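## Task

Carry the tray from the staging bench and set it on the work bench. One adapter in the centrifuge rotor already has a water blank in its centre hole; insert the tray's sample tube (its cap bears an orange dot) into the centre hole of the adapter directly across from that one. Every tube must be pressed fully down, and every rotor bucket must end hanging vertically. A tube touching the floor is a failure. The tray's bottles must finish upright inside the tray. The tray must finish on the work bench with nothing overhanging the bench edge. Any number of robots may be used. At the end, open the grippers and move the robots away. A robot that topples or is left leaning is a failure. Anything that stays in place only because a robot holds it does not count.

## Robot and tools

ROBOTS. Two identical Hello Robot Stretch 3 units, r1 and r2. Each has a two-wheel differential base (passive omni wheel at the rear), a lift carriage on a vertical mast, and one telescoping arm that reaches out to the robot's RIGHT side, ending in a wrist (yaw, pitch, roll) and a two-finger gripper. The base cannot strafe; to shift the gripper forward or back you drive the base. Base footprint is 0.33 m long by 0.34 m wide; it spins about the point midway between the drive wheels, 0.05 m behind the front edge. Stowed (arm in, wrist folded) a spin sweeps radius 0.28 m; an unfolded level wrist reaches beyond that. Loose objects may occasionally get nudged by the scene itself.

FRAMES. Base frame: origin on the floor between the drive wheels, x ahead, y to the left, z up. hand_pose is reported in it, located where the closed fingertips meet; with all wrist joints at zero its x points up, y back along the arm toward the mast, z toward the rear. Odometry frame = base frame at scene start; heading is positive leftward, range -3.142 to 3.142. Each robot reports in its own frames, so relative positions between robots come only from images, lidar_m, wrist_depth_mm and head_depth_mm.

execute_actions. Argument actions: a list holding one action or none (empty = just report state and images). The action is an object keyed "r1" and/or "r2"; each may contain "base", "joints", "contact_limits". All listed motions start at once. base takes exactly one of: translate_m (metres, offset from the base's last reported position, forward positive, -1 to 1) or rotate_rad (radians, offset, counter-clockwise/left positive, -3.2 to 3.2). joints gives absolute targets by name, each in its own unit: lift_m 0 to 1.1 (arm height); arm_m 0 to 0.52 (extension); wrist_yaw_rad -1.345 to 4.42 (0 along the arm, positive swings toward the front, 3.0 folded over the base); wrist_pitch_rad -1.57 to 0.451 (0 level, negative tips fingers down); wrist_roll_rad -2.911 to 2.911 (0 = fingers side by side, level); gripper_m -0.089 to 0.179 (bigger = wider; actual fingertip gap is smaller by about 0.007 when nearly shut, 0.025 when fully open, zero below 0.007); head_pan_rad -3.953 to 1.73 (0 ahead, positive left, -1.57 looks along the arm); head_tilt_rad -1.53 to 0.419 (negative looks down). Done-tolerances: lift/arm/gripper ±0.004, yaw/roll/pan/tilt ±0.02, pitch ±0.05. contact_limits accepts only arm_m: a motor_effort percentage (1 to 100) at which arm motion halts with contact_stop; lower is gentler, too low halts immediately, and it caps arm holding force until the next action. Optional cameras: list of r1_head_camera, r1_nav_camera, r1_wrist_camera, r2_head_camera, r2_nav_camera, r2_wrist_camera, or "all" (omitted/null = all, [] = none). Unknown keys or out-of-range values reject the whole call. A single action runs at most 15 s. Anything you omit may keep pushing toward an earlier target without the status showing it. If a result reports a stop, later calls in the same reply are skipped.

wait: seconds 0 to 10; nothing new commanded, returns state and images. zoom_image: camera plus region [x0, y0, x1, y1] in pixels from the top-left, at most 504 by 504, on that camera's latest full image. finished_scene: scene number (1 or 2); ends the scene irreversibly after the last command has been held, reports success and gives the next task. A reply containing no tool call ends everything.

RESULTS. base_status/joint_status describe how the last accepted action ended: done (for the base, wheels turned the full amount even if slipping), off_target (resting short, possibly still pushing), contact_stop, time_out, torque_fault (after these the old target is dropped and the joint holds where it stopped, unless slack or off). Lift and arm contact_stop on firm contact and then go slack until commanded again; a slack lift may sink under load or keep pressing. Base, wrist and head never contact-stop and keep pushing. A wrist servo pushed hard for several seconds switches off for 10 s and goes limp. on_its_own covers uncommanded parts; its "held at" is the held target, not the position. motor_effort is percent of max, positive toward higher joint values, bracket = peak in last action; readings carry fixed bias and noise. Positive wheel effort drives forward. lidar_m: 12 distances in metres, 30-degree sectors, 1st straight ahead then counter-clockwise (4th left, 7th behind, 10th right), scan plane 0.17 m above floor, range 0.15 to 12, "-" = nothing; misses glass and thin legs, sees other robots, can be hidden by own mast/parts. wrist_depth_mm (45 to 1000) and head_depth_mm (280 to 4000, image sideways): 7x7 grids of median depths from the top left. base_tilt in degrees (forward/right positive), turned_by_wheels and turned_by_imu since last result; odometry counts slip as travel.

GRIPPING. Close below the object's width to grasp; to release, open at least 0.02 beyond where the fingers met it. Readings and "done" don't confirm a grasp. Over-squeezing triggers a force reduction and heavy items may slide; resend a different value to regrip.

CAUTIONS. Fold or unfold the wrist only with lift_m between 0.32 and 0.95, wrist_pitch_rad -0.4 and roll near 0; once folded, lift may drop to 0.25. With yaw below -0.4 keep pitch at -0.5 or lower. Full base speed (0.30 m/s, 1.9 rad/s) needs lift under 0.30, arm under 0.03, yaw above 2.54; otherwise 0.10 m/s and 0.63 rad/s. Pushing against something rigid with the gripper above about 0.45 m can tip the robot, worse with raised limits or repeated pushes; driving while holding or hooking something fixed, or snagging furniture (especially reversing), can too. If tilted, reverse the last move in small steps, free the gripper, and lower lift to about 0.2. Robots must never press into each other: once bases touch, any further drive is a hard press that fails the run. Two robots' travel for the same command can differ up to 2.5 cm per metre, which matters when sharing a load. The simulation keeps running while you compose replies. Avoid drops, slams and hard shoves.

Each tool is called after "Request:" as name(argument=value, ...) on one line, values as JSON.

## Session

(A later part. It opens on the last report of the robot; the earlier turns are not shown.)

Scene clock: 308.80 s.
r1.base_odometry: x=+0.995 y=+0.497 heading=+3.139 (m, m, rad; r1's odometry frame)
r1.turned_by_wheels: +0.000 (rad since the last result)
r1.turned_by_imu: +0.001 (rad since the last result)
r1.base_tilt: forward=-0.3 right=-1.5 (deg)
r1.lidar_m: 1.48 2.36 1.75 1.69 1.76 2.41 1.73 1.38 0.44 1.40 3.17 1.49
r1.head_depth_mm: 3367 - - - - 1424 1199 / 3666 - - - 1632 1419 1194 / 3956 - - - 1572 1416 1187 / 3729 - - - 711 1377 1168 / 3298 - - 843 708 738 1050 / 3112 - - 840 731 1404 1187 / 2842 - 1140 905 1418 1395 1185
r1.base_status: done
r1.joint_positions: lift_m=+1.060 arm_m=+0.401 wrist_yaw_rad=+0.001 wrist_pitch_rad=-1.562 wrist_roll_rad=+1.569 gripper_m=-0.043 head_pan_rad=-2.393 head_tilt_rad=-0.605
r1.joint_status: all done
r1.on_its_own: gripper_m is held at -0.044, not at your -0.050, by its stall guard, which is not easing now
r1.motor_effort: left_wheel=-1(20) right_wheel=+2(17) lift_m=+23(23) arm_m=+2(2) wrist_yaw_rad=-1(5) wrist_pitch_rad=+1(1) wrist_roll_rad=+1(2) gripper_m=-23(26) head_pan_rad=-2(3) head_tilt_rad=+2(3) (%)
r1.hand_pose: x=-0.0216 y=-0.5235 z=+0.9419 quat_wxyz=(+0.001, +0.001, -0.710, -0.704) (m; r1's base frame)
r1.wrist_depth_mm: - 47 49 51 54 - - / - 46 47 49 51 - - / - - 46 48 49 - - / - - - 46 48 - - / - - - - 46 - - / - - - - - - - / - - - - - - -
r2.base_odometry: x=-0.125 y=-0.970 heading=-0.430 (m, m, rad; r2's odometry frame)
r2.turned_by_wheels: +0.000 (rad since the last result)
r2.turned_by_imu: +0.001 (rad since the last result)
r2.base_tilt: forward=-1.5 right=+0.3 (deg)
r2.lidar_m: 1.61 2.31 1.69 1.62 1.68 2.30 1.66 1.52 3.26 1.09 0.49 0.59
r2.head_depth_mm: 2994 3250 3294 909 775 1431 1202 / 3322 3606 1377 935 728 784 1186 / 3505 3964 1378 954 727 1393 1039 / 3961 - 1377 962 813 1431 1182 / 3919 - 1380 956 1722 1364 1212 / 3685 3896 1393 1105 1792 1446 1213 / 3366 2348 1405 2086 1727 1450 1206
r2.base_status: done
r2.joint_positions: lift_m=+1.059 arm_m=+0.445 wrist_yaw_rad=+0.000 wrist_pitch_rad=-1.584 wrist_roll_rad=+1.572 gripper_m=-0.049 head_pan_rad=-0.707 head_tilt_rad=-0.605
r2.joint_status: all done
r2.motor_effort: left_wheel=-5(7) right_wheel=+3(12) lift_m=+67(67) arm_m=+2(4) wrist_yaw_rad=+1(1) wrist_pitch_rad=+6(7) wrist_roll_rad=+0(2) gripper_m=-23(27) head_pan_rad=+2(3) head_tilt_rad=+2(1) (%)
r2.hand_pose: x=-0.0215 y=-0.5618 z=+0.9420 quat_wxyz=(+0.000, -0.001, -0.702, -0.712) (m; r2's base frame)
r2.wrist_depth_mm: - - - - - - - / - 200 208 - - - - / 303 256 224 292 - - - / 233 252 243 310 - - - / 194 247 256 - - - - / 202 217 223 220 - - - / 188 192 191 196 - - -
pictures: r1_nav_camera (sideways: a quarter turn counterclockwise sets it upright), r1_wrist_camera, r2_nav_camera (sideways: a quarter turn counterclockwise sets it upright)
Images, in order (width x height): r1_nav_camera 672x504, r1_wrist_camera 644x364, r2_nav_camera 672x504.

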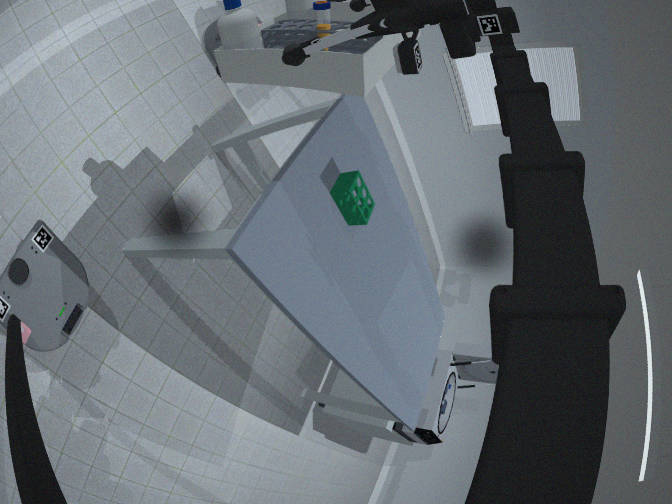

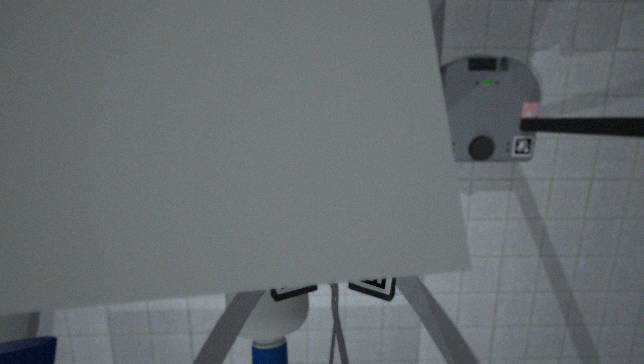

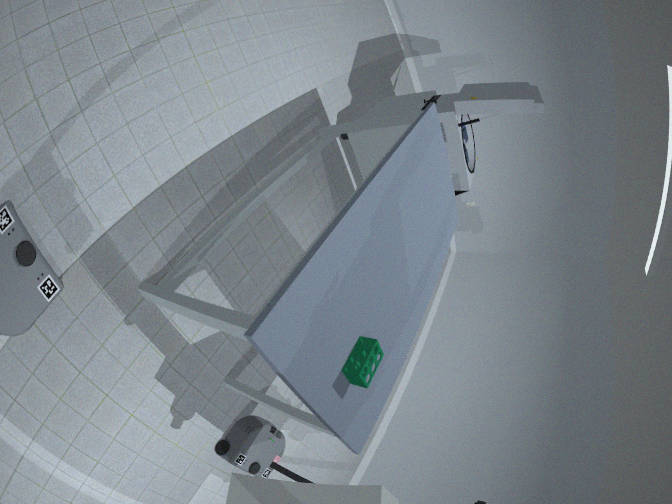

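Request:
execute_actions(actions=[{"r1":{"joints":{"head_pan_rad":-1.57,"head_tilt_rad":-0.5}},"r2":{"joints":{"head_pan_rad":-1.57,"head_tilt_rad":-0.5}}}], cameras=["r1_head_camera","r2_head_camera","r1_wrist_camera","r2_wrist_camera"])

Scene clock: 316.23 s.
r1.base_odometry: x=+0.995 y=+0.497 heading=+3.139 (m, m, rad; r1's odometry frame)
r1.turned_by_wheels: +0.000 (rad since the last result)
r1.turned_by_imu: +0.001 (rad since the last result)
r1.base_tilt: forward=-0.3 right=-1.5 (deg)
r1.lidar_m: 1.48 2.36 1.75 1.69 1.76 2.42 1.73 1.38 0.44 1.40 3.15 1.50
r1.head_depth_mm: 2564 - 3198 1092 800 1398 1266 / 2577 - 3129 1089 1726 1419 1257 / 2585 - 753 551 1792 1512 1256 / 1279 745 - 781 654 1461 1249 / 2490 2747 3138 2262 663 1508 1248 / 2574 2780 3136 2567 1826 1505 1248 / 2544 2809 3094 2554 1902 1501 1248
r1.base_status: not commanded
r1.joint_positions: lift_m=+1.060 arm_m=+0.401 wrist_yaw_rad=+0.001 wrist_pitch_rad=-1.562 wrist_roll_rad=+1.569 gripper_m=-0.043 head_pan_rad=-1.577 head_tilt_rad=-0.508
r1.joint_status: all done
r1.on_its_own: gripper_m is held at -0.044, not at your -0.050, by its stall guard, which is not easing now
r1.motor_effort: left_wheel=-1(1) right_wheel=+2(2) lift_m=+23(24) arm_m=+2(2) wrist_yaw_rad=-1(1) wrist_pitch_rad=+0(0) wrist_roll_rad=+0(0) gripper_m=-23(23) head_pan_rad=+2(30) head_tilt_rad=+4(10) (%)
r1.hand_pose: x=-0.0216 y=-0.5235 z=+0.9419 quat_wxyz=(+0.001, +0.001, -0.710, -0.704) (m; r1's base frame)
r1.wrist_depth_mm: - 47 49 51 54 - - / - 46 47 49 51 - - / - - 46 47 49 - - / - - - 46 48 - - / - - - - 46 - - / - - - - - - - / - - - - - - -
r2.base_odometry: x=-0.125 y=-0.970 heading=-0.430 (m, m, rad; r2's odometry frame)
r2.turned_by_wheels: +0.000 (rad since the last result)
r2.turned_by_imu: +0.000 (rad since the last result)
r2.base_tilt: forward=-1.5 right=+0.2 (deg)
r2.lidar_m: 1.59 2.31 1.68 1.62 1.68 2.29 1.66 1.52 3.26 1.09 0.49 0.59
r2.head_depth_mm: 2641 - 3233 2658 1976 1537 1267 / 2604 2984 3152 2742 1878 1539 1270 / 2629 - 3205 2466 710 1545 1270 / 2556 781 856 597 642 1557 1276 / 2591 2847 3085 588 1826 1546 1277 / 2628 2861 3134 1212 1395 1506 1275 / 2637 2923 3167 1150 830 714 1222
r2.base_status: not commanded
r2.joint_positions: lift_m=+1.059 arm_m=+0.445 wrist_yaw_rad=+0.000 wrist_pitch_rad=-1.584 wrist_roll_rad=+1.572 gripper_m=-0.049 head_pan_rad=-1.563 head_tilt_rad=-0.508
r2.joint_status: all done
r2.motor_effort: left_wheel=-4(4) right_wheel=+3(3) lift_m=+67(67) arm_m=+2(2) wrist_yaw_rad=-1(1) wrist_pitch_rad=+7(6) wrist_roll_rad=+0(1) gripper_m=-23(24) head_pan_rad=-3(37) head_tilt_rad=+3(11) (%)
r2.hand_pose: x=-0.0215 y=-0.5618 z=+0.9420 quat_wxyz=(+0.000, -0.001, -0.702, -0.712) (m; r2's base frame)
r2.wrist_depth_mm: - - - - - - - / - 200 209 - - - - / 302 255 223 292 - - - / 233 250 243 310 - - - / 193 247 256 - - - - / 201 218 223 220 - - - / 189 192 192 196 - - -
pictures: r1_head_camera (sideways: a quarter turn clockwise sets it upright), r1_wrist_camera, r2_head_camera (sideways: a quarter turn clockwise sets it upright), r2_wrist_camera
Images, in order (width x height): r1_head_camera 896x504, r1_wrist_camera 644x364, r2_head_camera 896x504, r2_wrist_camera 644x364.

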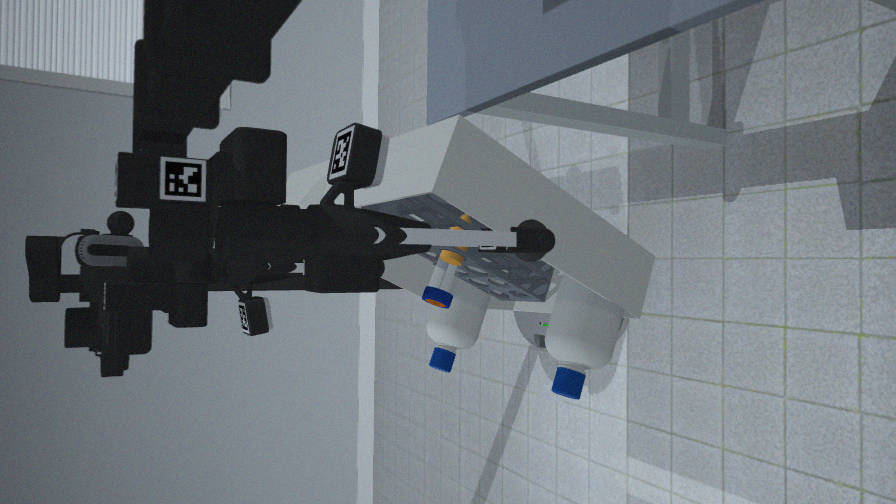

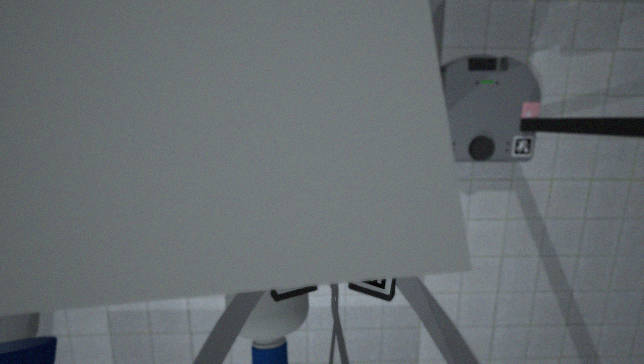

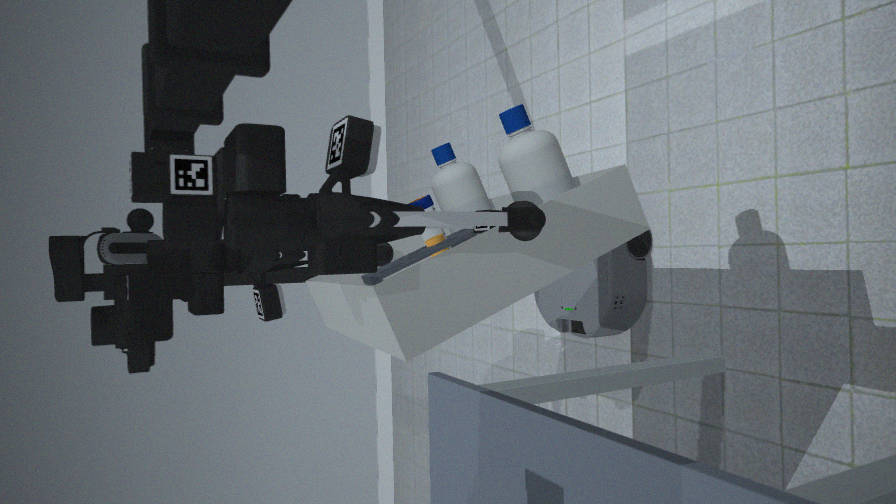

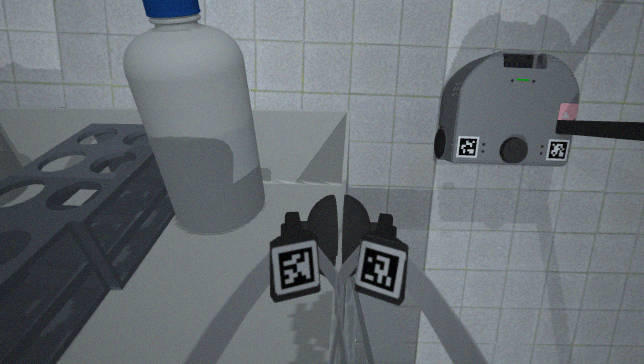

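Request:
execute_actions(actions=[{"r1":{"joints":{"lift_m":1.1}},"r2":{"joints":{"lift_m":1.1}}}], cameras=[])

Request:
execute_actions(actions=[{"r1":{"base":{"translate_m":-0.25},"joints":{"head_pan_rad":-1.9,"head_tilt_rad":-0.7}},"r2":{"base":{"translate_m":0.25},"joints":{"head_pan_rad":-1.2,"head_tilt_rad":-0.7}}}], cameras=["r1_head_camera","r2_head_camera","r1_nav_camera"])

Scene clock: 331.30 s.
r1.base_odometry: x=+0.995 y=+0.497 heading=+3.139 (m, m, rad; r1's odometry frame)
r1.turned_by_wheels: +0.000 (rad since the last result)
r1.turned_by_imu: +0.001 (rad since the last result)
r1.base_tilt: forward=-0.3 right=-1.4 (deg)
r1.lidar_m: 1.48 2.36 1.76 1.69 1.76 2.41 1.74 1.38 0.44 1.40 3.14 1.49
r1.head_depth_mm: - 2860 3159 1092 801 1403 1264 / 2524 2817 3104 1090 1747 1423 1258 / 2526 - 609 544 1850 1518 1257 / 1239 761 - 754 628 1510 1254 / 1265 2768 3169 828 648 1500 1250 / 2587 2827 3129 2590 1829 1510 1250 / 2554 2819 3085 2569 1881 1501 1245
r1.base_status: not commanded
r1.joint_positions: lift_m=+1.100 arm_m=+0.401 wrist_yaw_rad=+0.001 wrist_pitch_rad=-1.562 wrist_roll_rad=+1.569 gripper_m=-0.043 head_pan_rad=-1.577 head_tilt_rad=-0.508
r1.joint_status: all done
r1.on_its_own: gripper_m is held at -0.044, not at your -0.050, by its stall guard, which is not easing now
r1.motor_effort: left_wheel=-1(1) right_wheel=+2(2) lift_m=+26(25) arm_m=+2(2) wrist_yaw_rad=-1(2) wrist_pitch_rad=+1(1) wrist_roll_rad=+0(0) gripper_m=-23(23) head_pan_rad=+3(2) head_tilt_rad=+3(2) (%)
r1.hand_pose: x=-0.0216 y=-0.5235 z=+0.9818 quat_wxyz=(+0.001, +0.001, -0.710, -0.704) (m; r1's base frame)
r1.wrist_depth_mm: - 47 49 51 54 - - / - 46 47 49 51 - - / - - 46 47 49 - - / - - - 46 48 - - / - - - - 46 - - / - - - - - - - / - - - - - - -
r2.base_odometry: x=-0.125 y=-0.970 heading=-0.430 (m, m, rad; r2's odometry frame)
r2.turned_by_wheels: +0.000 (rad since the last result)
r2.turned_by_imu: +0.000 (rad since the last result)
r2.base_tilt: forward=-1.5 right=+0.2 (deg)
r2.lidar_m: 1.60 2.31 1.68 1.62 1.68 2.30 1.66 1.52 3.26 1.09 0.49 0.59
r2.head_depth_mm: 2589 2921 3186 2695 1979 1552 1266 / 2638 2973 3247 2743 1958 1544 1275 / 2609 - 3245 924 700 1553 1273 / 2543 786 896 582 648 1543 1286 / 2551 2833 724 2329 1851 1555 1284 / 2651 2899 3174 1208 1377 1503 1273 / 2619 2829 3181 1150 830 714 1224
r2.base_status: not commanded
r2.joint_positions: lift_m=+1.098 arm_m=+0.445 wrist_yaw_rad=+0.000 wrist_pitch_rad=-1.584 wrist_roll_rad=+1.572 gripper_m=-0.049 head_pan_rad=-1.563 head_tilt_rad=-0.507
r2.joint_status: all done
r2.motor_effort: left_wheel=-4(4) right_wheel=+4(3) lift_m=+72(76) arm_m=+2(2) wrist_yaw_rad=+0(1) wrist_pitch_rad=+7(7) wrist_roll_rad=+0(1) gripper_m=-23(24) head_pan_rad=-4(4) head_tilt_rad=+3(2) (%)
r2.hand_pose: x=-0.0215 y=-0.5618 z=+0.9811 quat_wxyz=(+0.000, -0.001, -0.702, -0.712) (m; r2's base frame)
r2.wrist_depth_mm: - - - - - - - / - 199 210 - - - - / 302 256 223 291 - - - / 244 251 242 309 - - - / 193 248 254 - - - - / 200 217 222 219 - - - / 188 193 191 195 572 - -
pictures: none
No camera images: the call's "cameras" was empty. Leave "cameras" out to get every camera's image.

Scene clock: 335.33 s.
r1.base_odometry: x=+1.245 y=+0.496 heading=+3.138 (m, m, rad; r1's odometry frame)
r1.turned_by_wheels: +0.000 (rad since the last result)
r1.turned_by_imu: +0.000 (rad since the last result)
r1.base_tilt: forward=-0.3 right=-1.5 (deg)
r1.lidar_m: 1.73 2.39 1.76 1.69 1.76 2.42 1.50 1.39 1.01 0.33 3.14 1.95
r1.head_depth_mm: 3134 3411 1102 826 663 1344 1158 / 3022 3328 1097 822 660 1312 1154 / 2893 3244 1087 819 659 1283 1152 / 2733 3109 1078 797 656 590 1150 / 2639 2934 550 797 653 575 1081 / 2645 580 521 610 1468 1305 1150 / - - 763 617 1584 1332 1149
r1.base_status: done
r1.joint_positions: lift_m=+1.100 arm_m=+0.401 wrist_yaw_rad=+0.001 wrist_pitch_rad=-1.562 wrist_roll_rad=+1.569 gripper_m=-0.043 head_pan_rad=-1.893 head_tilt_rad=-0.691
r1.joint_status: all done
r1.on_its_own: gripper_m is held at -0.044, not at your -0.050, by its stall guard, which is not easing now
r1.motor_effort: left_wheel=+0(6) right_wheel=+2(3) lift_m=+26(26) arm_m=+2(2) wrist_yaw_rad=-1(1) wrist_pitch_rad=+0(1) wrist_roll_rad=+0(0) gripper_m=-24(24) head_pan_rad=-2(23) head_tilt_rad=-5(21) (%)
r1.hand_pose: x=-0.0216 y=-0.5235 z=+0.9818 quat_wxyz=(+0.001, +0.001, -0.710, -0.704) (m; r1's base frame)
r1.wrist_depth_mm: - 47 49 51 54 - - / - 46 47 49 51 375 - / - - 46 47 49 386 - / - - - 46 48 - - / - - - - 46 - - / - - - - - - - / - - - - - - -
r2.base_odometry: x=+0.102 y=-1.075 heading=-0.430 (m, m, rad; r2's odometry frame)
r2.turned_by_wheels: +0.000 (rad since the last result)
r2.turned_by_imu: +0.000 (rad since the last result)
r2.base_tilt: forward=-1.5 right=+0.2 (deg)
r2.lidar_m: 1.88 2.31 1.68 1.62 1.69 2.30 1.76 1.78 3.25 0.41 0.43 0.59
r2.head_depth_mm: 2469 749 534 591 1613 1352 1157 / 2664 2767 565 811 671 1272 1160 / 2716 3089 1128 843 669 750 1016 / 2838 3184 1140 843 671 1337 1116 / 2946 3310 1141 848 696 1359 1124 / 3047 3481 1140 849 720 1368 1137 / 3165 3553 1154 850 740 1372 1167
r2.base_status: done
r2.joint_positions: lift_m=+1.098 arm_m=+0.445 wrist_yaw_rad=+0.000 wrist_pitch_rad=-1.585 wrist_roll_rad=+1.572 gripper_m=-0.049 head_pan_rad=-1.207 head_tilt_rad=-0.691
r2.joint_status: all done
r2.motor_effort: left_wheel=-4(4) right_wheel=+3(7) lift_m=+72(72) arm_m=+3(3) wrist_yaw_rad=-1(2) wrist_pitch_rad=+7(7) wrist_roll_rad=+0(0) gripper_m=-24(24) head_pan_rad=+3(24) head_tilt_rad=-3(14) (%)
r2.hand_pose: x=-0.0215 y=-0.5618 z=+0.9811 quat_wxyz=(+0.000, -0.001, -0.702, -0.712) (m; r2's base frame)
r2.wrist_depth_mm: - - - - - - - / - 199 209 - - - - / 303 254 223 290 - - - / 232 251 244 308 395 - - / 192 249 254 - 399 - - / 201 217 222 212 413 - - / 188 193 191 196 430 - -
pictures: r1_head_camera (sideways: a quarter turn clockwise sets it upright), r1_nav_camera (sideways: a quarter turn counterclockwise sets it upright), r2_head_camera (sideways: a quarter turn clockwise sets it upright)
Images, in order (width x height): r1_head_camera 896x504, r1_nav_camera 672x504, r2_head_camera 896x504.

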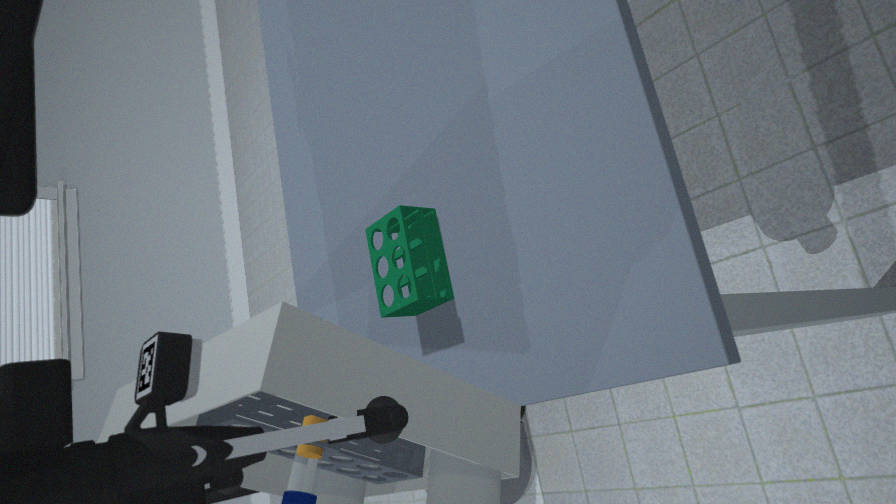

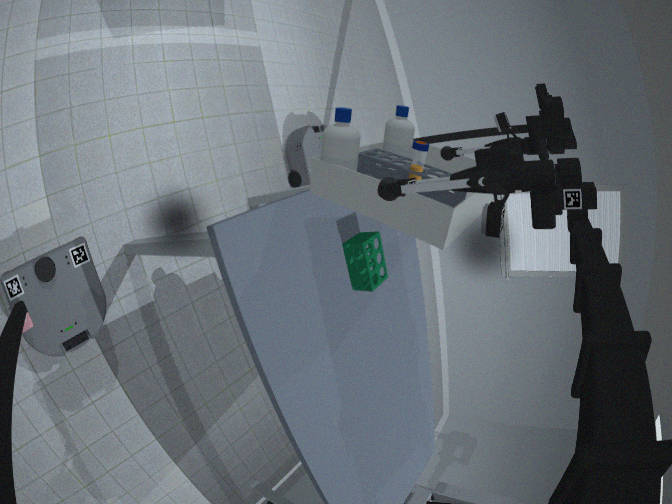

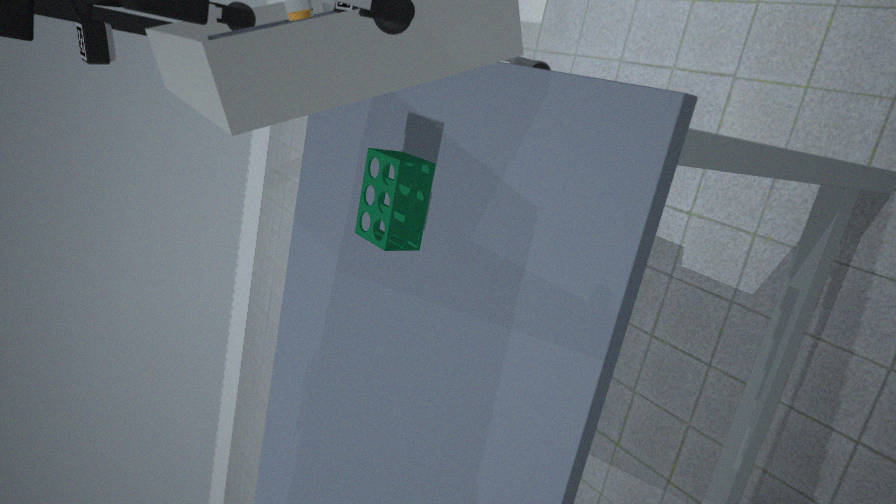

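Request:
execute_actions(actions=[{"r1":{"base":{"translate_m":-0.2},"joints":{"head_pan_rad":-1.57}},"r2":{"base":{"translate_m":0.2},"joints":{"head_pan_rad":-1.57}}}], cameras=["r1_head_camera","r2_head_camera","r2_nav_camera"])

Scene clock: 343.00 s.
r1.base_odometry: x=+1.445 y=+0.495 heading=+3.138 (m, m, rad; r1's odometry frame)
r1.turned_by_wheels: +0.000 (rad since the last result)
r1.turned_by_imu: +0.001 (rad since the last result)
r1.base_tilt: forward=-0.2 right=-1.4 (deg)
r1.lidar_m: 1.92 2.39 1.76 1.69 1.75 2.41 1.30 1.30 1.01 0.98 0.35 2.12
r1.head_depth_mm: 2617 2943 1099 827 661 581 1155 / 2623 2921 999 821 661 580 1157 / 2695 575 526 777 657 576 1150 / 686 - 745 644 656 574 1150 / 2543 2989 819 650 653 574 1153 / 2582 2925 2517 780 650 571 1084 / 2585 2971 2581 1976 1589 1240 1138
r1.base_status: done
r1.joint_positions: lift_m=+1.100 arm_m=+0.401 wrist_yaw_rad=+0.001 wrist_pitch_rad=-1.563 wrist_roll_rad=+1.569 gripper_m=-0.043 head_pan_rad=-1.577 head_tilt_rad=-0.691
r1.joint_status: all done
r1.on_its_own: gripper_m is held at -0.044, not at your -0.050, by its stall guard, which is not easing now
r1.motor_effort: left_wheel=+0(6) right_wheel=+2(3) lift_m=+26(26) arm_m=+2(2) wrist_yaw_rad=-1(1) wrist_pitch_rad=+1(0) wrist_roll_rad=+0(0) gripper_m=-23(23) head_pan_rad=+3(20) head_tilt_rad=-5(5) (%)
r1.hand_pose: x=-0.0216 y=-0.5234 z=+0.9818 quat_wxyz=(+0.001, +0.001, -0.710, -0.704) (m; r1's base frame)
r1.wrist_depth_mm: - 47 49 51 53 - - / - 46 47 49 51 375 - / - - 46 47 49 385 - / - - - 46 47 - - / - - - - 46 - - / - - 409 417 420 - - / 409 - 416 - - - -
r2.base_odometry: x=+0.284 y=-1.158 heading=-0.431 (m, m, rad; r2's odometry frame)
r2.turned_by_wheels: +0.000 (rad since the last result)
r2.turned_by_imu: +0.000 (rad since the last result)
r2.base_tilt: forward=-1.5 right=+0.3 (deg)
r2.lidar_m: 1.88 2.31 1.69 1.63 1.68 2.30 1.96 2.18 0.43 0.42 0.43 0.59
r2.head_depth_mm: 2680 3004 2752 2079 1633 1330 1159 / 2711 3059 2735 873 666 729 1115 / - 3072 889 699 671 1294 1097 / 730 840 569 645 672 1285 1118 / 2647 592 567 844 673 1295 1116 / 2664 2989 1135 847 674 1298 1120 / 2625 2989 1148 851 677 1302 1128
r2.base_status: done
r2.joint_positions: lift_m=+1.098 arm_m=+0.445 wrist_yaw_rad=+0.000 wrist_pitch_rad=-1.585 wrist_roll_rad=+1.572 gripper_m=-0.049 head_pan_rad=-1.563 head_tilt_rad=-0.691
r2.joint_status: all done
r2.motor_effort: left_wheel=-5(6) right_wheel=+4(7) lift_m=+72(72) arm_m=+3(3) wrist_yaw_rad=+0(1) wrist_pitch_rad=+7(7) wrist_roll_rad=+0(0) gripper_m=-25(24) head_pan_rad=-3(25) head_tilt_rad=-3(2) (%)
r2.hand_pose: x=-0.0215 y=-0.5617 z=+0.9811 quat_wxyz=(+0.000, -0.001, -0.702, -0.712) (m; r2's base frame)
r2.wrist_depth_mm: 346 344 346 351 350 - - / 354 200 208 360 364 364 - / 304 254 222 292 378 - - / 232 248 242 307 387 - - / 192 248 255 - 398 - - / 199 216 222 212 419 - - / 188 192 190 195 429 - -
pictures: r1_head_camera (sideways: a quarter turn clockwise sets it upright), r2_head_camera (sideways: a quarter turn clockwise sets it upright), r2_nav_camera (sideways: a quarter turn counterclockwise sets it upright)
Images, in order (width x height): r1_head_camera 896x504, r2_head_camera 896x504, r2_nav_camera 672x504.

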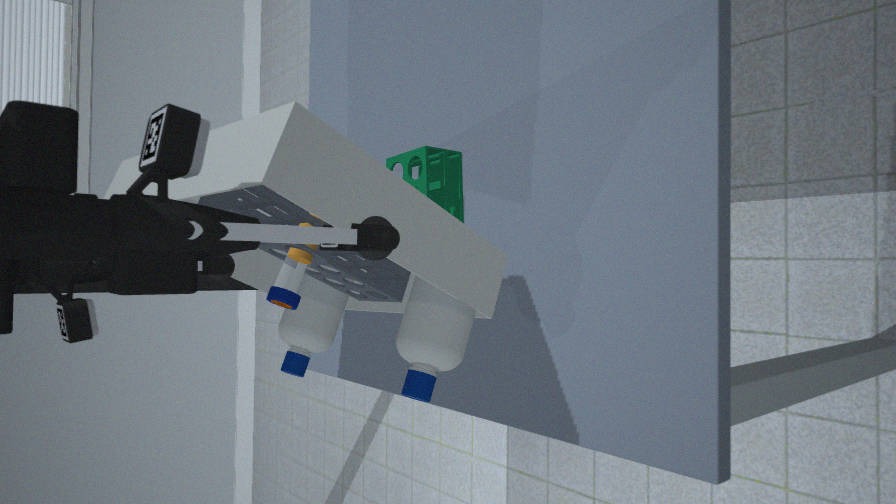

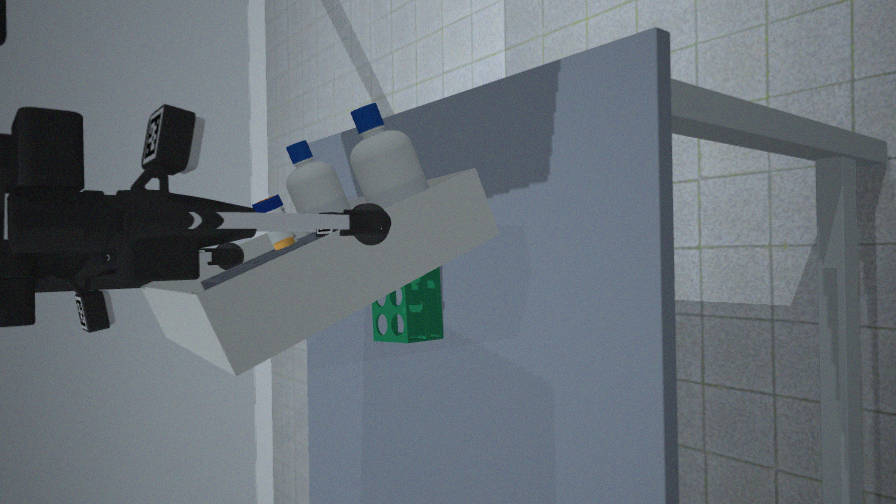

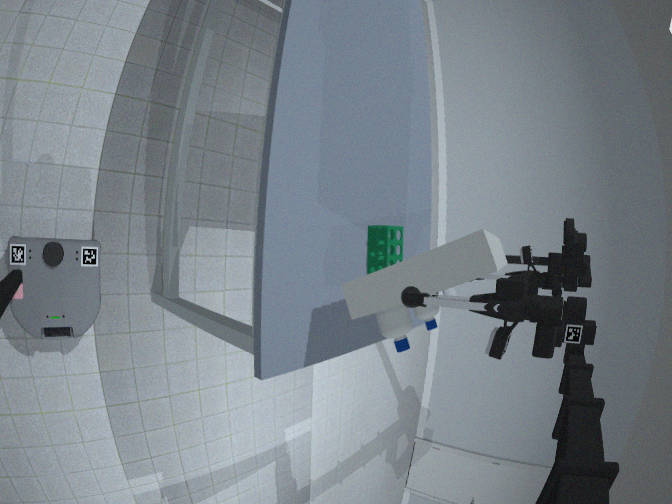

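Request:
execute_actions(actions=[{"r1":{"base":{"translate_m":-0.1}},"r2":{"base":{"translate_m":0.1}}}], cameras=["r1_head_camera","r2_head_camera"])

Request:
execute_actions(actions=[{"r1":{"base":{"translate_m":-0.07}},"r2":{"base":{"translate_m":0.07}}}], cameras=["r1_head_camera","r2_head_camera"])

Scene clock: 349.67 s.
r1.base_odometry: x=+1.545 y=+0.495 heading=+3.138 (m, m, rad; r1's odometry frame)
r1.turned_by_wheels: +0.000 (rad since the last result)
r1.turned_by_imu: +0.001 (rad since the last result)
r1.base_tilt: forward=-0.3 right=-1.4 (deg)
r1.lidar_m: 2.02 2.40 1.76 1.70 1.76 2.42 1.38 1.20 1.01 0.98 0.40 2.21
r1.head_depth_mm: 2592 2993 1097 825 662 580 1155 / 2624 2918 999 823 660 580 1153 / 2693 573 526 778 658 578 1158 / 689 - 746 646 655 575 1148 / 2547 2949 822 649 655 572 1155 / 2605 2948 1065 779 651 572 1122 / 2593 2925 2590 807 649 569 894
r1.base_status: done
r1.joint_positions: lift_m=+1.100 arm_m=+0.401 wrist_yaw_rad=+0.001 wrist_pitch_rad=-1.563 wrist_roll_rad=+1.569 gripper_m=-0.043 head_pan_rad=-1.577 head_tilt_rad=-0.691
r1.joint_status: not commanded
r1.on_its_own: gripper_m is held at -0.044, not at your -0.050, by its stall guard, which is not easing now
r1.motor_effort: left_wheel=+0(5) right_wheel=+2(4) lift_m=+26(26) arm_m=+2(3) wrist_yaw_rad=-1(1) wrist_pitch_rad=+1(1) wrist_roll_rad=+0(0) gripper_m=-24(24) head_pan_rad=+3(3) head_tilt_rad=-5(4) (%)
r1.hand_pose: x=-0.0216 y=-0.5234 z=+0.9818 quat_wxyz=(+0.001, +0.001, -0.710, -0.704) (m; r1's base frame)
r1.wrist_depth_mm: - 47 49 51 53 - - / - 46 47 49 51 376 - / - - 46 47 49 385 - / - - - 46 47 - - / - - - - 46 - - / - - 408 417 422 - - / 411 418 419 429 434 - -
r2.base_odometry: x=+0.375 y=-1.200 heading=-0.431 (m, m, rad; r2's odometry frame)
r2.turned_by_wheels: +0.000 (rad since the last result)
r2.turned_by_imu: +0.000 (rad since the last result)
r2.base_tilt: forward=-1.5 right=+0.2 (deg)
r2.lidar_m: 1.88 2.31 1.69 1.62 1.69 2.30 2.05 2.27 0.43 0.42 0.43 0.59
r2.head_depth_mm: 2634 3010 2771 867 666 730 1140 / 2724 3067 1127 841 668 1300 1092 / - 3013 898 693 672 1288 1119 / 729 841 567 644 672 1293 1120 / 2585 594 566 840 673 1303 1115 / 2673 2976 1144 846 674 1307 1118 / 2620 3002 1146 852 676 1303 1117
r2.base_status: done
r2.joint_positions: lift_m=+1.098 arm_m=+0.445 wrist_yaw_rad=+0.000 wrist_pitch_rad=-1.585 wrist_roll_rad=+1.572 gripper_m=-0.049 head_pan_rad=-1.563 head_tilt_rad=-0.691
r2.joint_status: not commanded
r2.motor_effort: left_wheel=-5(6) right_wheel=+4(7) lift_m=+72(72) arm_m=+3(3) wrist_yaw_rad=+0(0) wrist_pitch_rad=+7(7) wrist_roll_rad=-1(0) gripper_m=-25(25) head_pan_rad=-3(3) head_tilt_rad=-4(3) (%)
r2.hand_pose: x=-0.0215 y=-0.5617 z=+0.9811 quat_wxyz=(+0.000, -0.001, -0.702, -0.712) (m; r2's base frame)
r2.wrist_depth_mm: 347 341 347 355 353 - - / 358 200 207 364 364 363 - / 304 253 223 293 377 376 - / 231 247 243 307 387 - - / 192 248 255 - 400 - - / 199 216 222 212 413 - - / 188 192 191 195 429 - -
pictures: r1_head_camera (sideways: a quarter turn clockwise sets it upright), r2_head_camera (sideways: a quarter turn clockwise sets it upright)
Images, in order (width x height): r1_head_camera 896x504, r2_head_camera 896x504.

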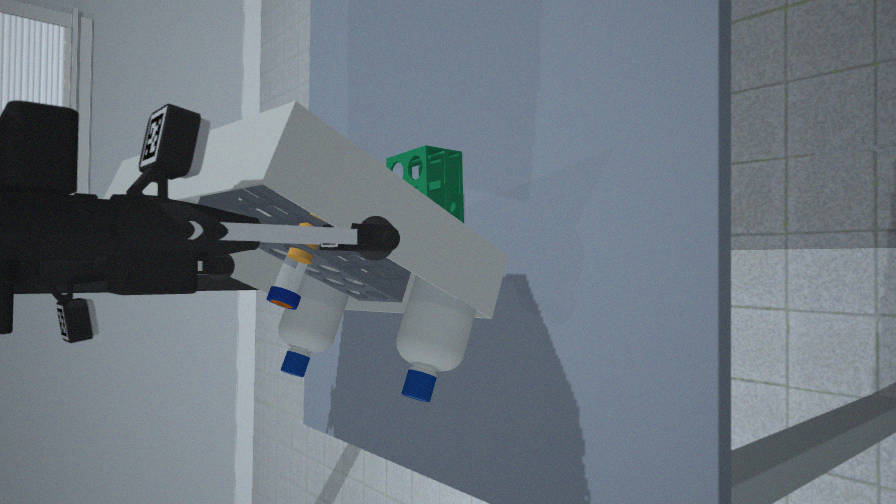

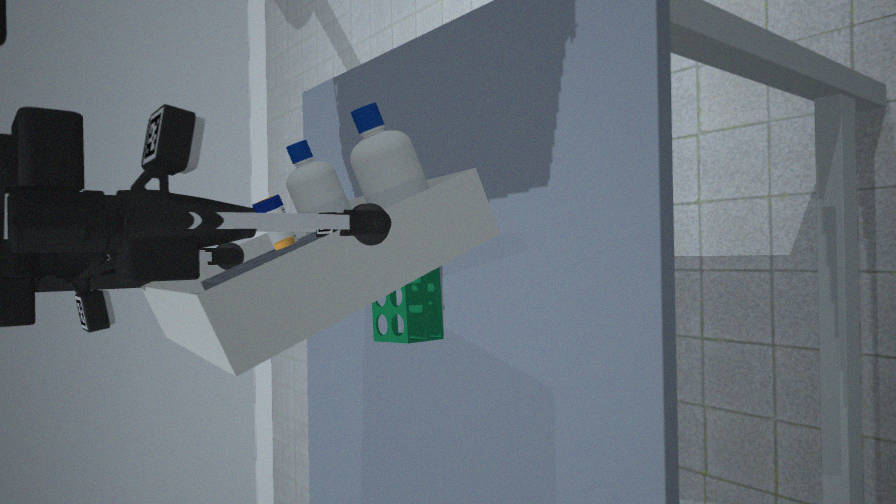

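Scene clock: 351.80 s.
r1.base_odometry: x=+1.615 y=+0.495 heading=+3.138 (m, m, rad; r1's odometry frame)
r1.turned_by_wheels: +0.000 (rad since the last result)
r1.turned_by_imu: +0.000 (rad since the last result)
r1.base_tilt: forward=-0.3 right=-1.5 (deg)
r1.lidar_m: 2.09 2.39 1.75 1.70 1.76 2.42 1.31 1.14 1.01 0.98 0.44 2.28
r1.head_depth_mm: 2604 2997 1102 826 663 581 1153 / 2670 2894 995 822 659 579 1159 / 2710 574 526 781 657 576 1153 / 687 - 747 645 655 575 1152 / 2566 2945 822 648 653 573 1149 / 2597 2918 1063 781 650 573 1149 / 2593 2951 2495 803 648 570 971
r1.base_status: done
r1.joint_positions: lift_m=+1.100 arm_m=+0.401 wrist_yaw_rad=+0.001 wrist_pitch_rad=-1.563 wrist_roll_rad=+1.569 gripper_m=-0.043 head_pan_rad=-1.577 head_tilt_rad=-0.691
r1.joint_status: not commanded
r1.on_its_own: gripper_m is held at -0.044, not at your -0.050, by its stall guard, which is not easing now
r1.motor_effort: left_wheel=-1(4) right_wheel=+2(4) lift_m=+26(25) arm_m=+3(3) wrist_yaw_rad=-1(1) wrist_pitch_rad=+0(1) wrist_roll_rad=+0(0) gripper_m=-24(24) head_pan_rad=+3(2) head_tilt_rad=-5(5) (%)
r1.hand_pose: x=-0.0216 y=-0.5234 z=+0.9818 quat_wxyz=(+0.001, +0.001, -0.710, -0.704) (m; r1's base frame)
r1.wrist_depth_mm: - 47 49 51 53 - - / - 46 47 49 51 376 - / - - 46 47 49 387 - / - - - 46 47 - - / - - - - 46 - - / - - 406 419 425 - - / 410 420 420 429 437 - -
r2.base_odometry: x=+0.438 y=-1.229 heading=-0.431 (m, m, rad; r2's odometry frame)
r2.turned_by_wheels: +0.000 (rad since the last result)
r2.turned_by_imu: +0.000 (rad since the last result)
r2.base_tilt: forward=-1.5 right=+0.2 (deg)
r2.lidar_m: 1.88 2.31 1.69 1.63 1.68 2.30 2.12 2.33 0.43 0.42 0.43 0.59
r2.head_depth_mm: 2660 3007 2744 842 667 1272 1014 / 2692 3125 1134 839 672 1287 1110 / - 3071 895 696 671 1301 1112 / 726 846 568 646 671 1293 1117 / 2620 592 567 844 672 1299 1117 / 2657 2966 1143 849 676 1298 1118 / 2639 2947 1146 852 675 1303 1123
r2.base_status: done
r2.joint_positions: lift_m=+1.098 arm_m=+0.445 wrist_yaw_rad=+0.000 wrist_pitch_rad=-1.585 wrist_roll_rad=+1.572 gripper_m=-0.049 head_pan_rad=-1.563 head_tilt_rad=-0.691
r2.joint_status: not commanded
r2.motor_effort: left_wheel=-5(5) right_wheel=+4(7) lift_m=+72(72) arm_m=+3(3) wrist_yaw_rad=+0(0) wrist_pitch_rad=+7(7) wrist_roll_rad=-1(0) gripper_m=-25(25) head_pan_rad=-3(4) head_tilt_rad=-3(2) (%)
r2.hand_pose: x=-0.0215 y=-0.5617 z=+0.9811 quat_wxyz=(+0.000, -0.001, -0.702, -0.712) (m; r2's base frame)
r2.wrist_depth_mm: 345 343 344 350 349 - - / 356 200 207 361 365 363 - / 302 254 223 291 376 378 - / 231 248 244 305 389 - - / 191 247 253 - 398 - - / 199 216 222 214 414 - - / 187 191 191 195 431 - -
pictures: r1_head_camera (sideways: a quarter turn clockwise sets it upright), r2_head_camera (sideways: a quarter turn clockwise sets it upright)
Images, in order (width x height): r1_head_camera 896x504, r2_head_camera 896x504.

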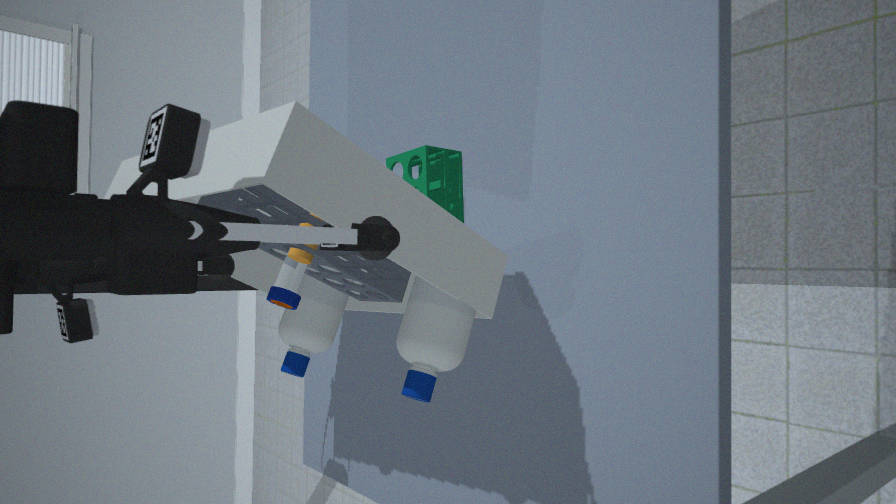

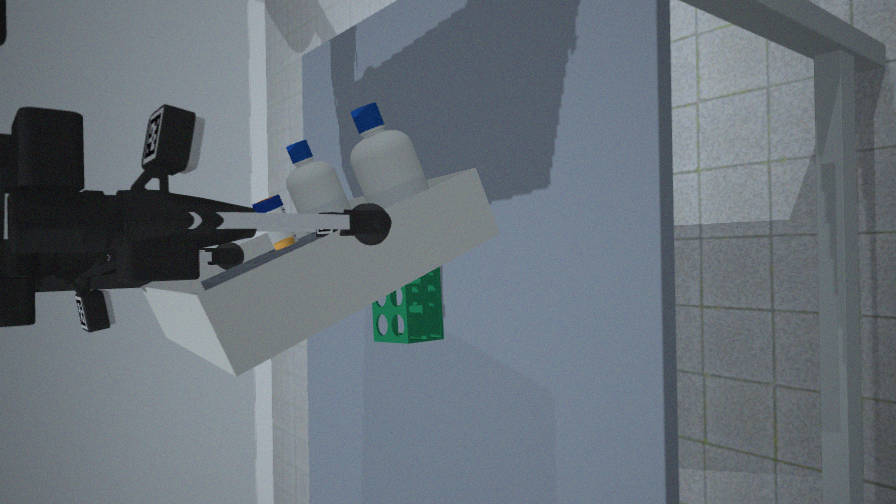

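Request:
execute_actions(actions=[{"r1":{"base":{"translate_m":-0.17}},"r2":{"base":{"translate_m":0.17}}}], cameras=[])

Request:
execute_actions(actions=[{"r1":{"base":{"translate_m":0.2}},"r2":{"base":{"translate_m":-0.2}}}], cameras=["r1_head_camera","r2_head_camera"])

Scene clock: 362.77 s.
r1.base_odometry: x=+1.785 y=+0.494 heading=+3.138 (m, m, rad; r1's odometry frame)
r1.turned_by_wheels: +0.000 (rad since the last result)
r1.turned_by_imu: +0.001 (rad since the last result)
r1.base_tilt: forward=-0.3 right=-1.4 (deg)
r1.lidar_m: 2.25 2.41 1.76 1.70 1.76 2.41 1.16 0.97 1.01 0.97 1.01 0.57
r1.head_depth_mm: 2607 2945 1101 827 662 580 1170 / 2632 2930 996 822 662 578 1154 / 2678 574 525 777 658 578 1148 / 688 - 745 643 655 575 1149 / 2538 2937 819 648 654 573 1147 / 2585 2952 1064 780 651 571 1147 / 2599 2928 1060 805 648 571 1147
r1.base_status: done
r1.joint_positions: lift_m=+1.100 arm_m=+0.401 wrist_yaw_rad=+0.001 wrist_pitch_rad=-1.563 wrist_roll_rad=+1.569 gripper_m=-0.043 head_pan_rad=-1.577 head_tilt_rad=-0.691
r1.joint_status: not commanded
r1.on_its_own: gripper_m is held at -0.044, not at your -0.050, by its stall guard, which is not easing now
r1.motor_effort: left_wheel=-1(7) right_wheel=+2(2) lift_m=+26(26) arm_m=+3(3) wrist_yaw_rad=-1(1) wrist_pitch_rad=+1(0) wrist_roll_rad=+0(0) gripper_m=-25(25) head_pan_rad=+3(2) head_tilt_rad=-4(5) (%)
r1.hand_pose: x=-0.0216 y=-0.5234 z=+0.9818 quat_wxyz=(+0.001, +0.001, -0.710, -0.704) (m; r1's base frame)
r1.wrist_depth_mm: - 47 49 51 53 - - / - 46 47 49 51 376 - / - - 46 47 49 385 - / - - - 46 47 - - / - - - - 46 - - / - 407 410 416 426 - - / 410 420 417 428 440 - -
r2.base_odometry: x=+0.593 y=-1.300 heading=-0.431 (m, m, rad; r2's odometry frame)
r2.turned_by_wheels: +0.000 (rad since the last result)
r2.turned_by_imu: +0.000 (rad since the last result)
r2.base_tilt: forward=-1.6 right=+0.3 (deg)
r2.lidar_m: 1.88 2.32 1.69 1.63 1.68 2.31 2.29 0.59 0.43 0.42 0.43 0.59
r2.head_depth_mm: 2661 3040 1125 837 668 1292 1093 / 2721 3015 1130 842 668 1295 1113 / - 3090 893 691 670 1292 1125 / 727 839 566 643 671 1310 1115 / 2616 592 567 840 674 1305 1118 / 2661 2968 1147 846 674 1310 1116 / 2691 2946 1150 850 678 1299 1126
r2.base_status: done
r2.joint_positions: lift_m=+1.098 arm_m=+0.445 wrist_yaw_rad=+0.000 wrist_pitch_rad=-1.585 wrist_roll_rad=+1.572 gripper_m=-0.049 head_pan_rad=-1.563 head_tilt_rad=-0.691
r2.joint_status: not commanded
r2.motor_effort: left_wheel=-5(6) right_wheel=+4(7) lift_m=+72(72) arm_m=+3(3) wrist_yaw_rad=+0(1) wrist_pitch_rad=+7(7) wrist_roll_rad=+0(0) gripper_m=-25(25) head_pan_rad=-3(4) head_tilt_rad=-3(3) (%)
r2.hand_pose: x=-0.0215 y=-0.5617 z=+0.9811 quat_wxyz=(+0.000, -0.001, -0.702, -0.712) (m; r2's base frame)
r2.wrist_depth_mm: 345 345 344 353 354 - - / 355 200 206 363 361 364 - / 303 254 223 289 376 375 - / 230 248 243 307 388 - - / 191 248 254 - 399 - - / 199 216 223 213 417 - - / 187 192 190 195 432 - -
pictures: none
No camera images: the call's "cameras" was empty. Leave "cameras" out to get every camera's image.

Scene clock: 366.20 s.
r1.base_odometry: x=+1.585 y=+0.495 heading=+3.138 (m, m, rad; r1's odometry frame)
r1.turned_by_wheels: +0.000 (rad since the last result)
r1.turned_by_imu: +0.002 (rad since the last result)
r1.base_tilt: forward=-0.2 right=-1.5 (deg)
r1.lidar_m: 2.06 2.40 1.75 1.69 1.76 2.41 1.34 1.16 1.01 0.97 0.42 2.25
r1.head_depth_mm: 2610 2956 1101 784 663 581 1159 / 2606 2884 998 793 659 579 1158 / 2699 574 527 790 660 576 1154 / 686 - 746 644 656 576 1153 / 2553 2946 820 647 652 573 1145 / 2592 2967 1062 780 652 571 1146 / 2587 2956 2586 805 650 569 870
r1.base_status: done
r1.joint_positions: lift_m=+1.100 arm_m=+0.401 wrist_yaw_rad=+0.001 wrist_pitch_rad=-1.563 wrist_roll_rad=+1.569 gripper_m=-0.043 head_pan_rad=-1.577 head_tilt_rad=-0.691
r1.joint_status: not commanded
r1.on_its_own: gripper_m is held at -0.044, not at your -0.050, by its stall guard, which is not easing now
r1.motor_effort: left_wheel=+0(4) right_wheel=+2(5) lift_m=+25(25) arm_m=+3(3) wrist_yaw_rad=-2(1) wrist_pitch_rad=+1(1) wrist_roll_rad=+0(0) gripper_m=-24(25) head_pan_rad=+3(3) head_tilt_rad=-4(5) (%)
r1.hand_pose: x=-0.0216 y=-0.5234 z=+0.9818 quat_wxyz=(+0.001, +0.001, -0.710, -0.704) (m; r1's base frame)
r1.wrist_depth_mm: - 47 49 51 53 - - / - 46 47 49 51 375 - / - - 46 47 49 383 - / - - - 46 47 - - / - - - - 46 - - / - - 413 419 425 - - / 410 419 419 427 436 - -
r2.base_odometry: x=+0.411 y=-1.216 heading=-0.432 (m, m, rad; r2's odometry frame)
r2.turned_by_wheels: +0.000 (rad since the last result)
r2.turned_by_imu: -0.001 (rad since the last result)
r2.base_tilt: forward=-1.5 right=+0.3 (deg)
r2.lidar_m: 1.87 2.31 1.69 1.63 1.69 2.30 2.10 2.31 0.43 0.42 0.43 0.59
r2.head_depth_mm: 2630 2985 2752 838 668 777 1089 / 2716 3087 1136 842 665 1291 1111 / - 3087 895 697 670 1299 1111 / 725 843 567 645 672 1294 1115 / 2580 591 569 850 674 1291 1120 / 2685 2968 1145 846 674 1295 1126 / 2663 3019 1147 841 677 1309 1122
r2.base_status: done
r2.joint_positions: lift_m=+1.098 arm_m=+0.445 wrist_yaw_rad=+0.000 wrist_pitch_rad=-1.585 wrist_roll_rad=+1.572 gripper_m=-0.049 head_pan_rad=-1.563 head_tilt_rad=-0.691
r2.joint_status: not commanded
r2.motor_effort: left_wheel=-5(11) right_wheel=+4(6) lift_m=+72(72) arm_m=+4(4) wrist_yaw_rad=-1(0) wrist_pitch_rad=+7(7) wrist_roll_rad=+0(0) gripper_m=-25(25) head_pan_rad=-3(3) head_tilt_rad=-4(3) (%)
r2.hand_pose: x=-0.0215 y=-0.5617 z=+0.9811 quat_wxyz=(+0.000, -0.001, -0.702, -0.712) (m; r2's base frame)
r2.wrist_depth_mm: 345 344 344 350 353 - - / 354 199 207 361 363 364 - / 305 254 221 292 372 375 - / 232 248 243 307 385 - - / 192 248 255 - 398 - - / 199 216 222 213 416 - - / 188 192 190 196 432 - -
pictures: r1_head_camera (sideways: a quarter turn clockwise sets it upright), r2_head_camera (sideways: a quarter turn clockwise sets it upright)
Images, in order (width x height): r1_head_camera 896x504, r2_head_camera 896x504.

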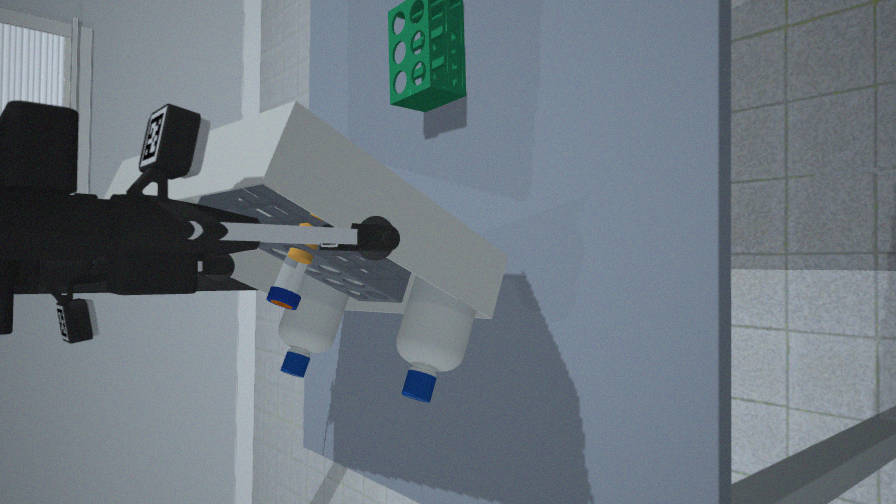

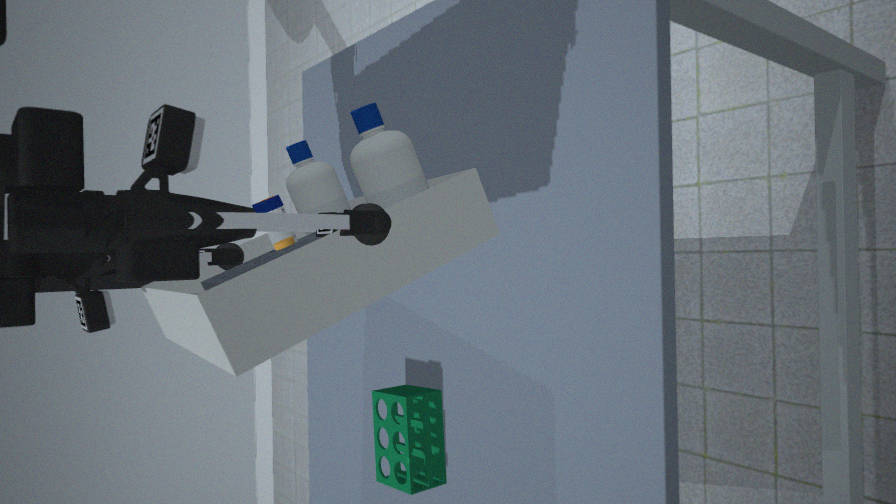

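Request:
execute_actions(actions=[{"r1":{"joints":{"lift_m":1.03}},"r2":{"joints":{"lift_m":1.03}}}], cameras=["r1_head_camera"])

Request:
execute_actions(actions=[{"r1":{"joints":{"lift_m":1.0}},"r2":{"joints":{"lift_m":1.0}}}], cameras=["r1_head_camera","r2_head_camera"])

Scene clock: 374.70 s.
r1.base_odometry: x=+1.585 y=+0.495 heading=+3.138 (m, m, rad; r1's odometry frame)
r1.turned_by_wheels: +0.000 (rad since the last result)
r1.turned_by_imu: +0.001 (rad since the last result)
r1.base_tilt: forward=-0.3 right=-1.4 (deg)
r1.lidar_m: 2.05 2.39 1.76 1.69 1.76 2.41 1.34 1.16 1.01 0.98 0.42 2.25
r1.head_depth_mm: - 2961 1099 783 662 580 1156 / 2650 2919 996 795 660 579 1159 / - 2793 546 765 657 577 1152 / 672 - 828 645 655 575 1154 / 2519 2944 938 654 654 573 1144 / 2577 2922 1064 778 651 571 1144 / 2586 2937 2583 804 649 570 870
r1.base_status: not commanded
r1.joint_positions: lift_m=+1.065 arm_m=+0.401 wrist_yaw_rad=+0.002 wrist_pitch_rad=-1.563 wrist_roll_rad=+1.568 gripper_m=-0.043 head_pan_rad=-1.577 head_tilt_rad=-0.692
r1.joint_status: lift_m contact_stop (moved -0.035 of -0.070)
r1.on_its_own: gripper_m is held at -0.044, not at your -0.050, by its stall guard, which is not easing now; lift_m is slack since a contact_stop, until your next command for it (your +1.030 is given up)
r1.motor_effort: left_wheel=+0(3) right_wheel=+1(8) lift_m=+18(24) arm_m=+3(3) wrist_yaw_rad=-2(3) wrist_pitch_rad=+0(1) wrist_roll_rad=+0(1) gripper_m=-22(23) head_pan_rad=+2(3) head_tilt_rad=-4(5) (%)
r1.hand_pose: x=-0.0216 y=-0.5234 z=+0.9469 quat_wxyz=(+0.002, +0.002, -0.710, -0.705) (m; r1's base frame)
r1.wrist_depth_mm: - - - - 324 328 - / - - - - 333 338 - / - - - - 343 349 - / - - - - 357 365 - / - - - - 370 - - / 281 371 372 282 384 - - / 328 380 381 390 396 - -
r2.base_odometry: x=+0.411 y=-1.216 heading=-0.431 (m, m, rad; r2's odometry frame)
r2.turned_by_wheels: +0.000 (rad since the last result)
r2.turned_by_imu: +0.000 (rad since the last result)
r2.base_tilt: forward=-1.5 right=+0.2 (deg)
r2.lidar_m: 1.87 2.31 1.69 1.62 1.68 2.30 2.09 2.31 0.43 0.42 0.43 0.59
r2.head_depth_mm: 2594 3074 2702 838 668 775 1090 / 2588 2992 1128 809 671 1294 1118 / - - 986 732 667 1294 1121 / 748 857 746 646 671 1301 1114 / 2543 783 573 813 670 1294 1123 / 2654 2953 1143 845 673 1305 1118 / 2687 2997 1151 835 675 1304 1129
r2.base_status: not commanded
r2.joint_positions: lift_m=+1.031 arm_m=+0.445 wrist_yaw_rad=+0.000 wrist_pitch_rad=-1.585 wrist_roll_rad=+1.570 gripper_m=-0.049 head_pan_rad=-1.563 head_tilt_rad=-0.691
r2.joint_status: all done
r2.motor_effort: left_wheel=-4(5) right_wheel=+3(4) lift_m=+14(71) arm_m=+5(5) wrist_yaw_rad=-1(1) wrist_pitch_rad=+7(7) wrist_roll_rad=+0(0) gripper_m=-25(26) head_pan_rad=-3(4) head_tilt_rad=-3(4) (%)
r2.hand_pose: x=-0.0216 y=-0.5615 z=+0.9137 quat_wxyz=(+0.001, +0.000, -0.702, -0.712) (m; r2's base frame)
r2.wrist_depth_mm: 285 177 284 288 288 290 - / 294 179 218 297 297 298 - / 265 201 225 286 307 308 - / 219 229 242 302 316 323 - / 180 236 245 - 328 - - / 191 214 215 204 340 - - / 185 187 188 189 351 - -
pictures: r1_head_camera (sideways: a quarter turn clockwise sets it upright)
Images, in order (width x height): r1_head_camera 896x504.

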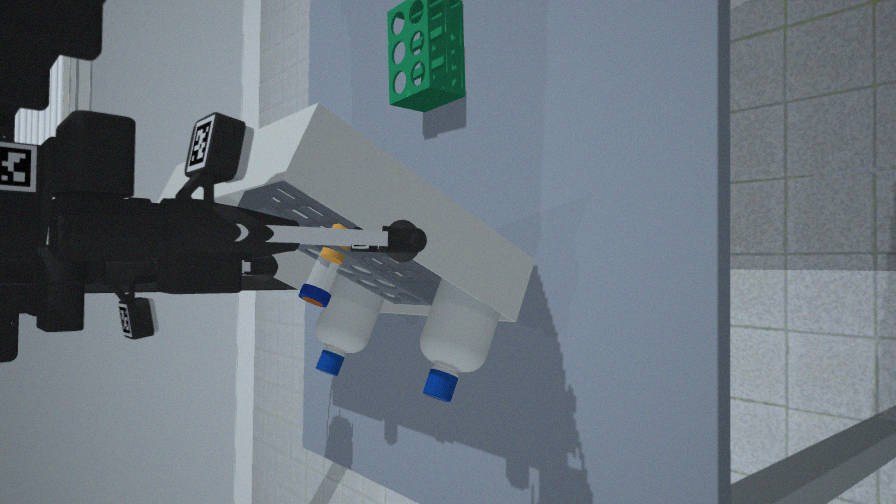

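not run: a stop came earlier in this reply.


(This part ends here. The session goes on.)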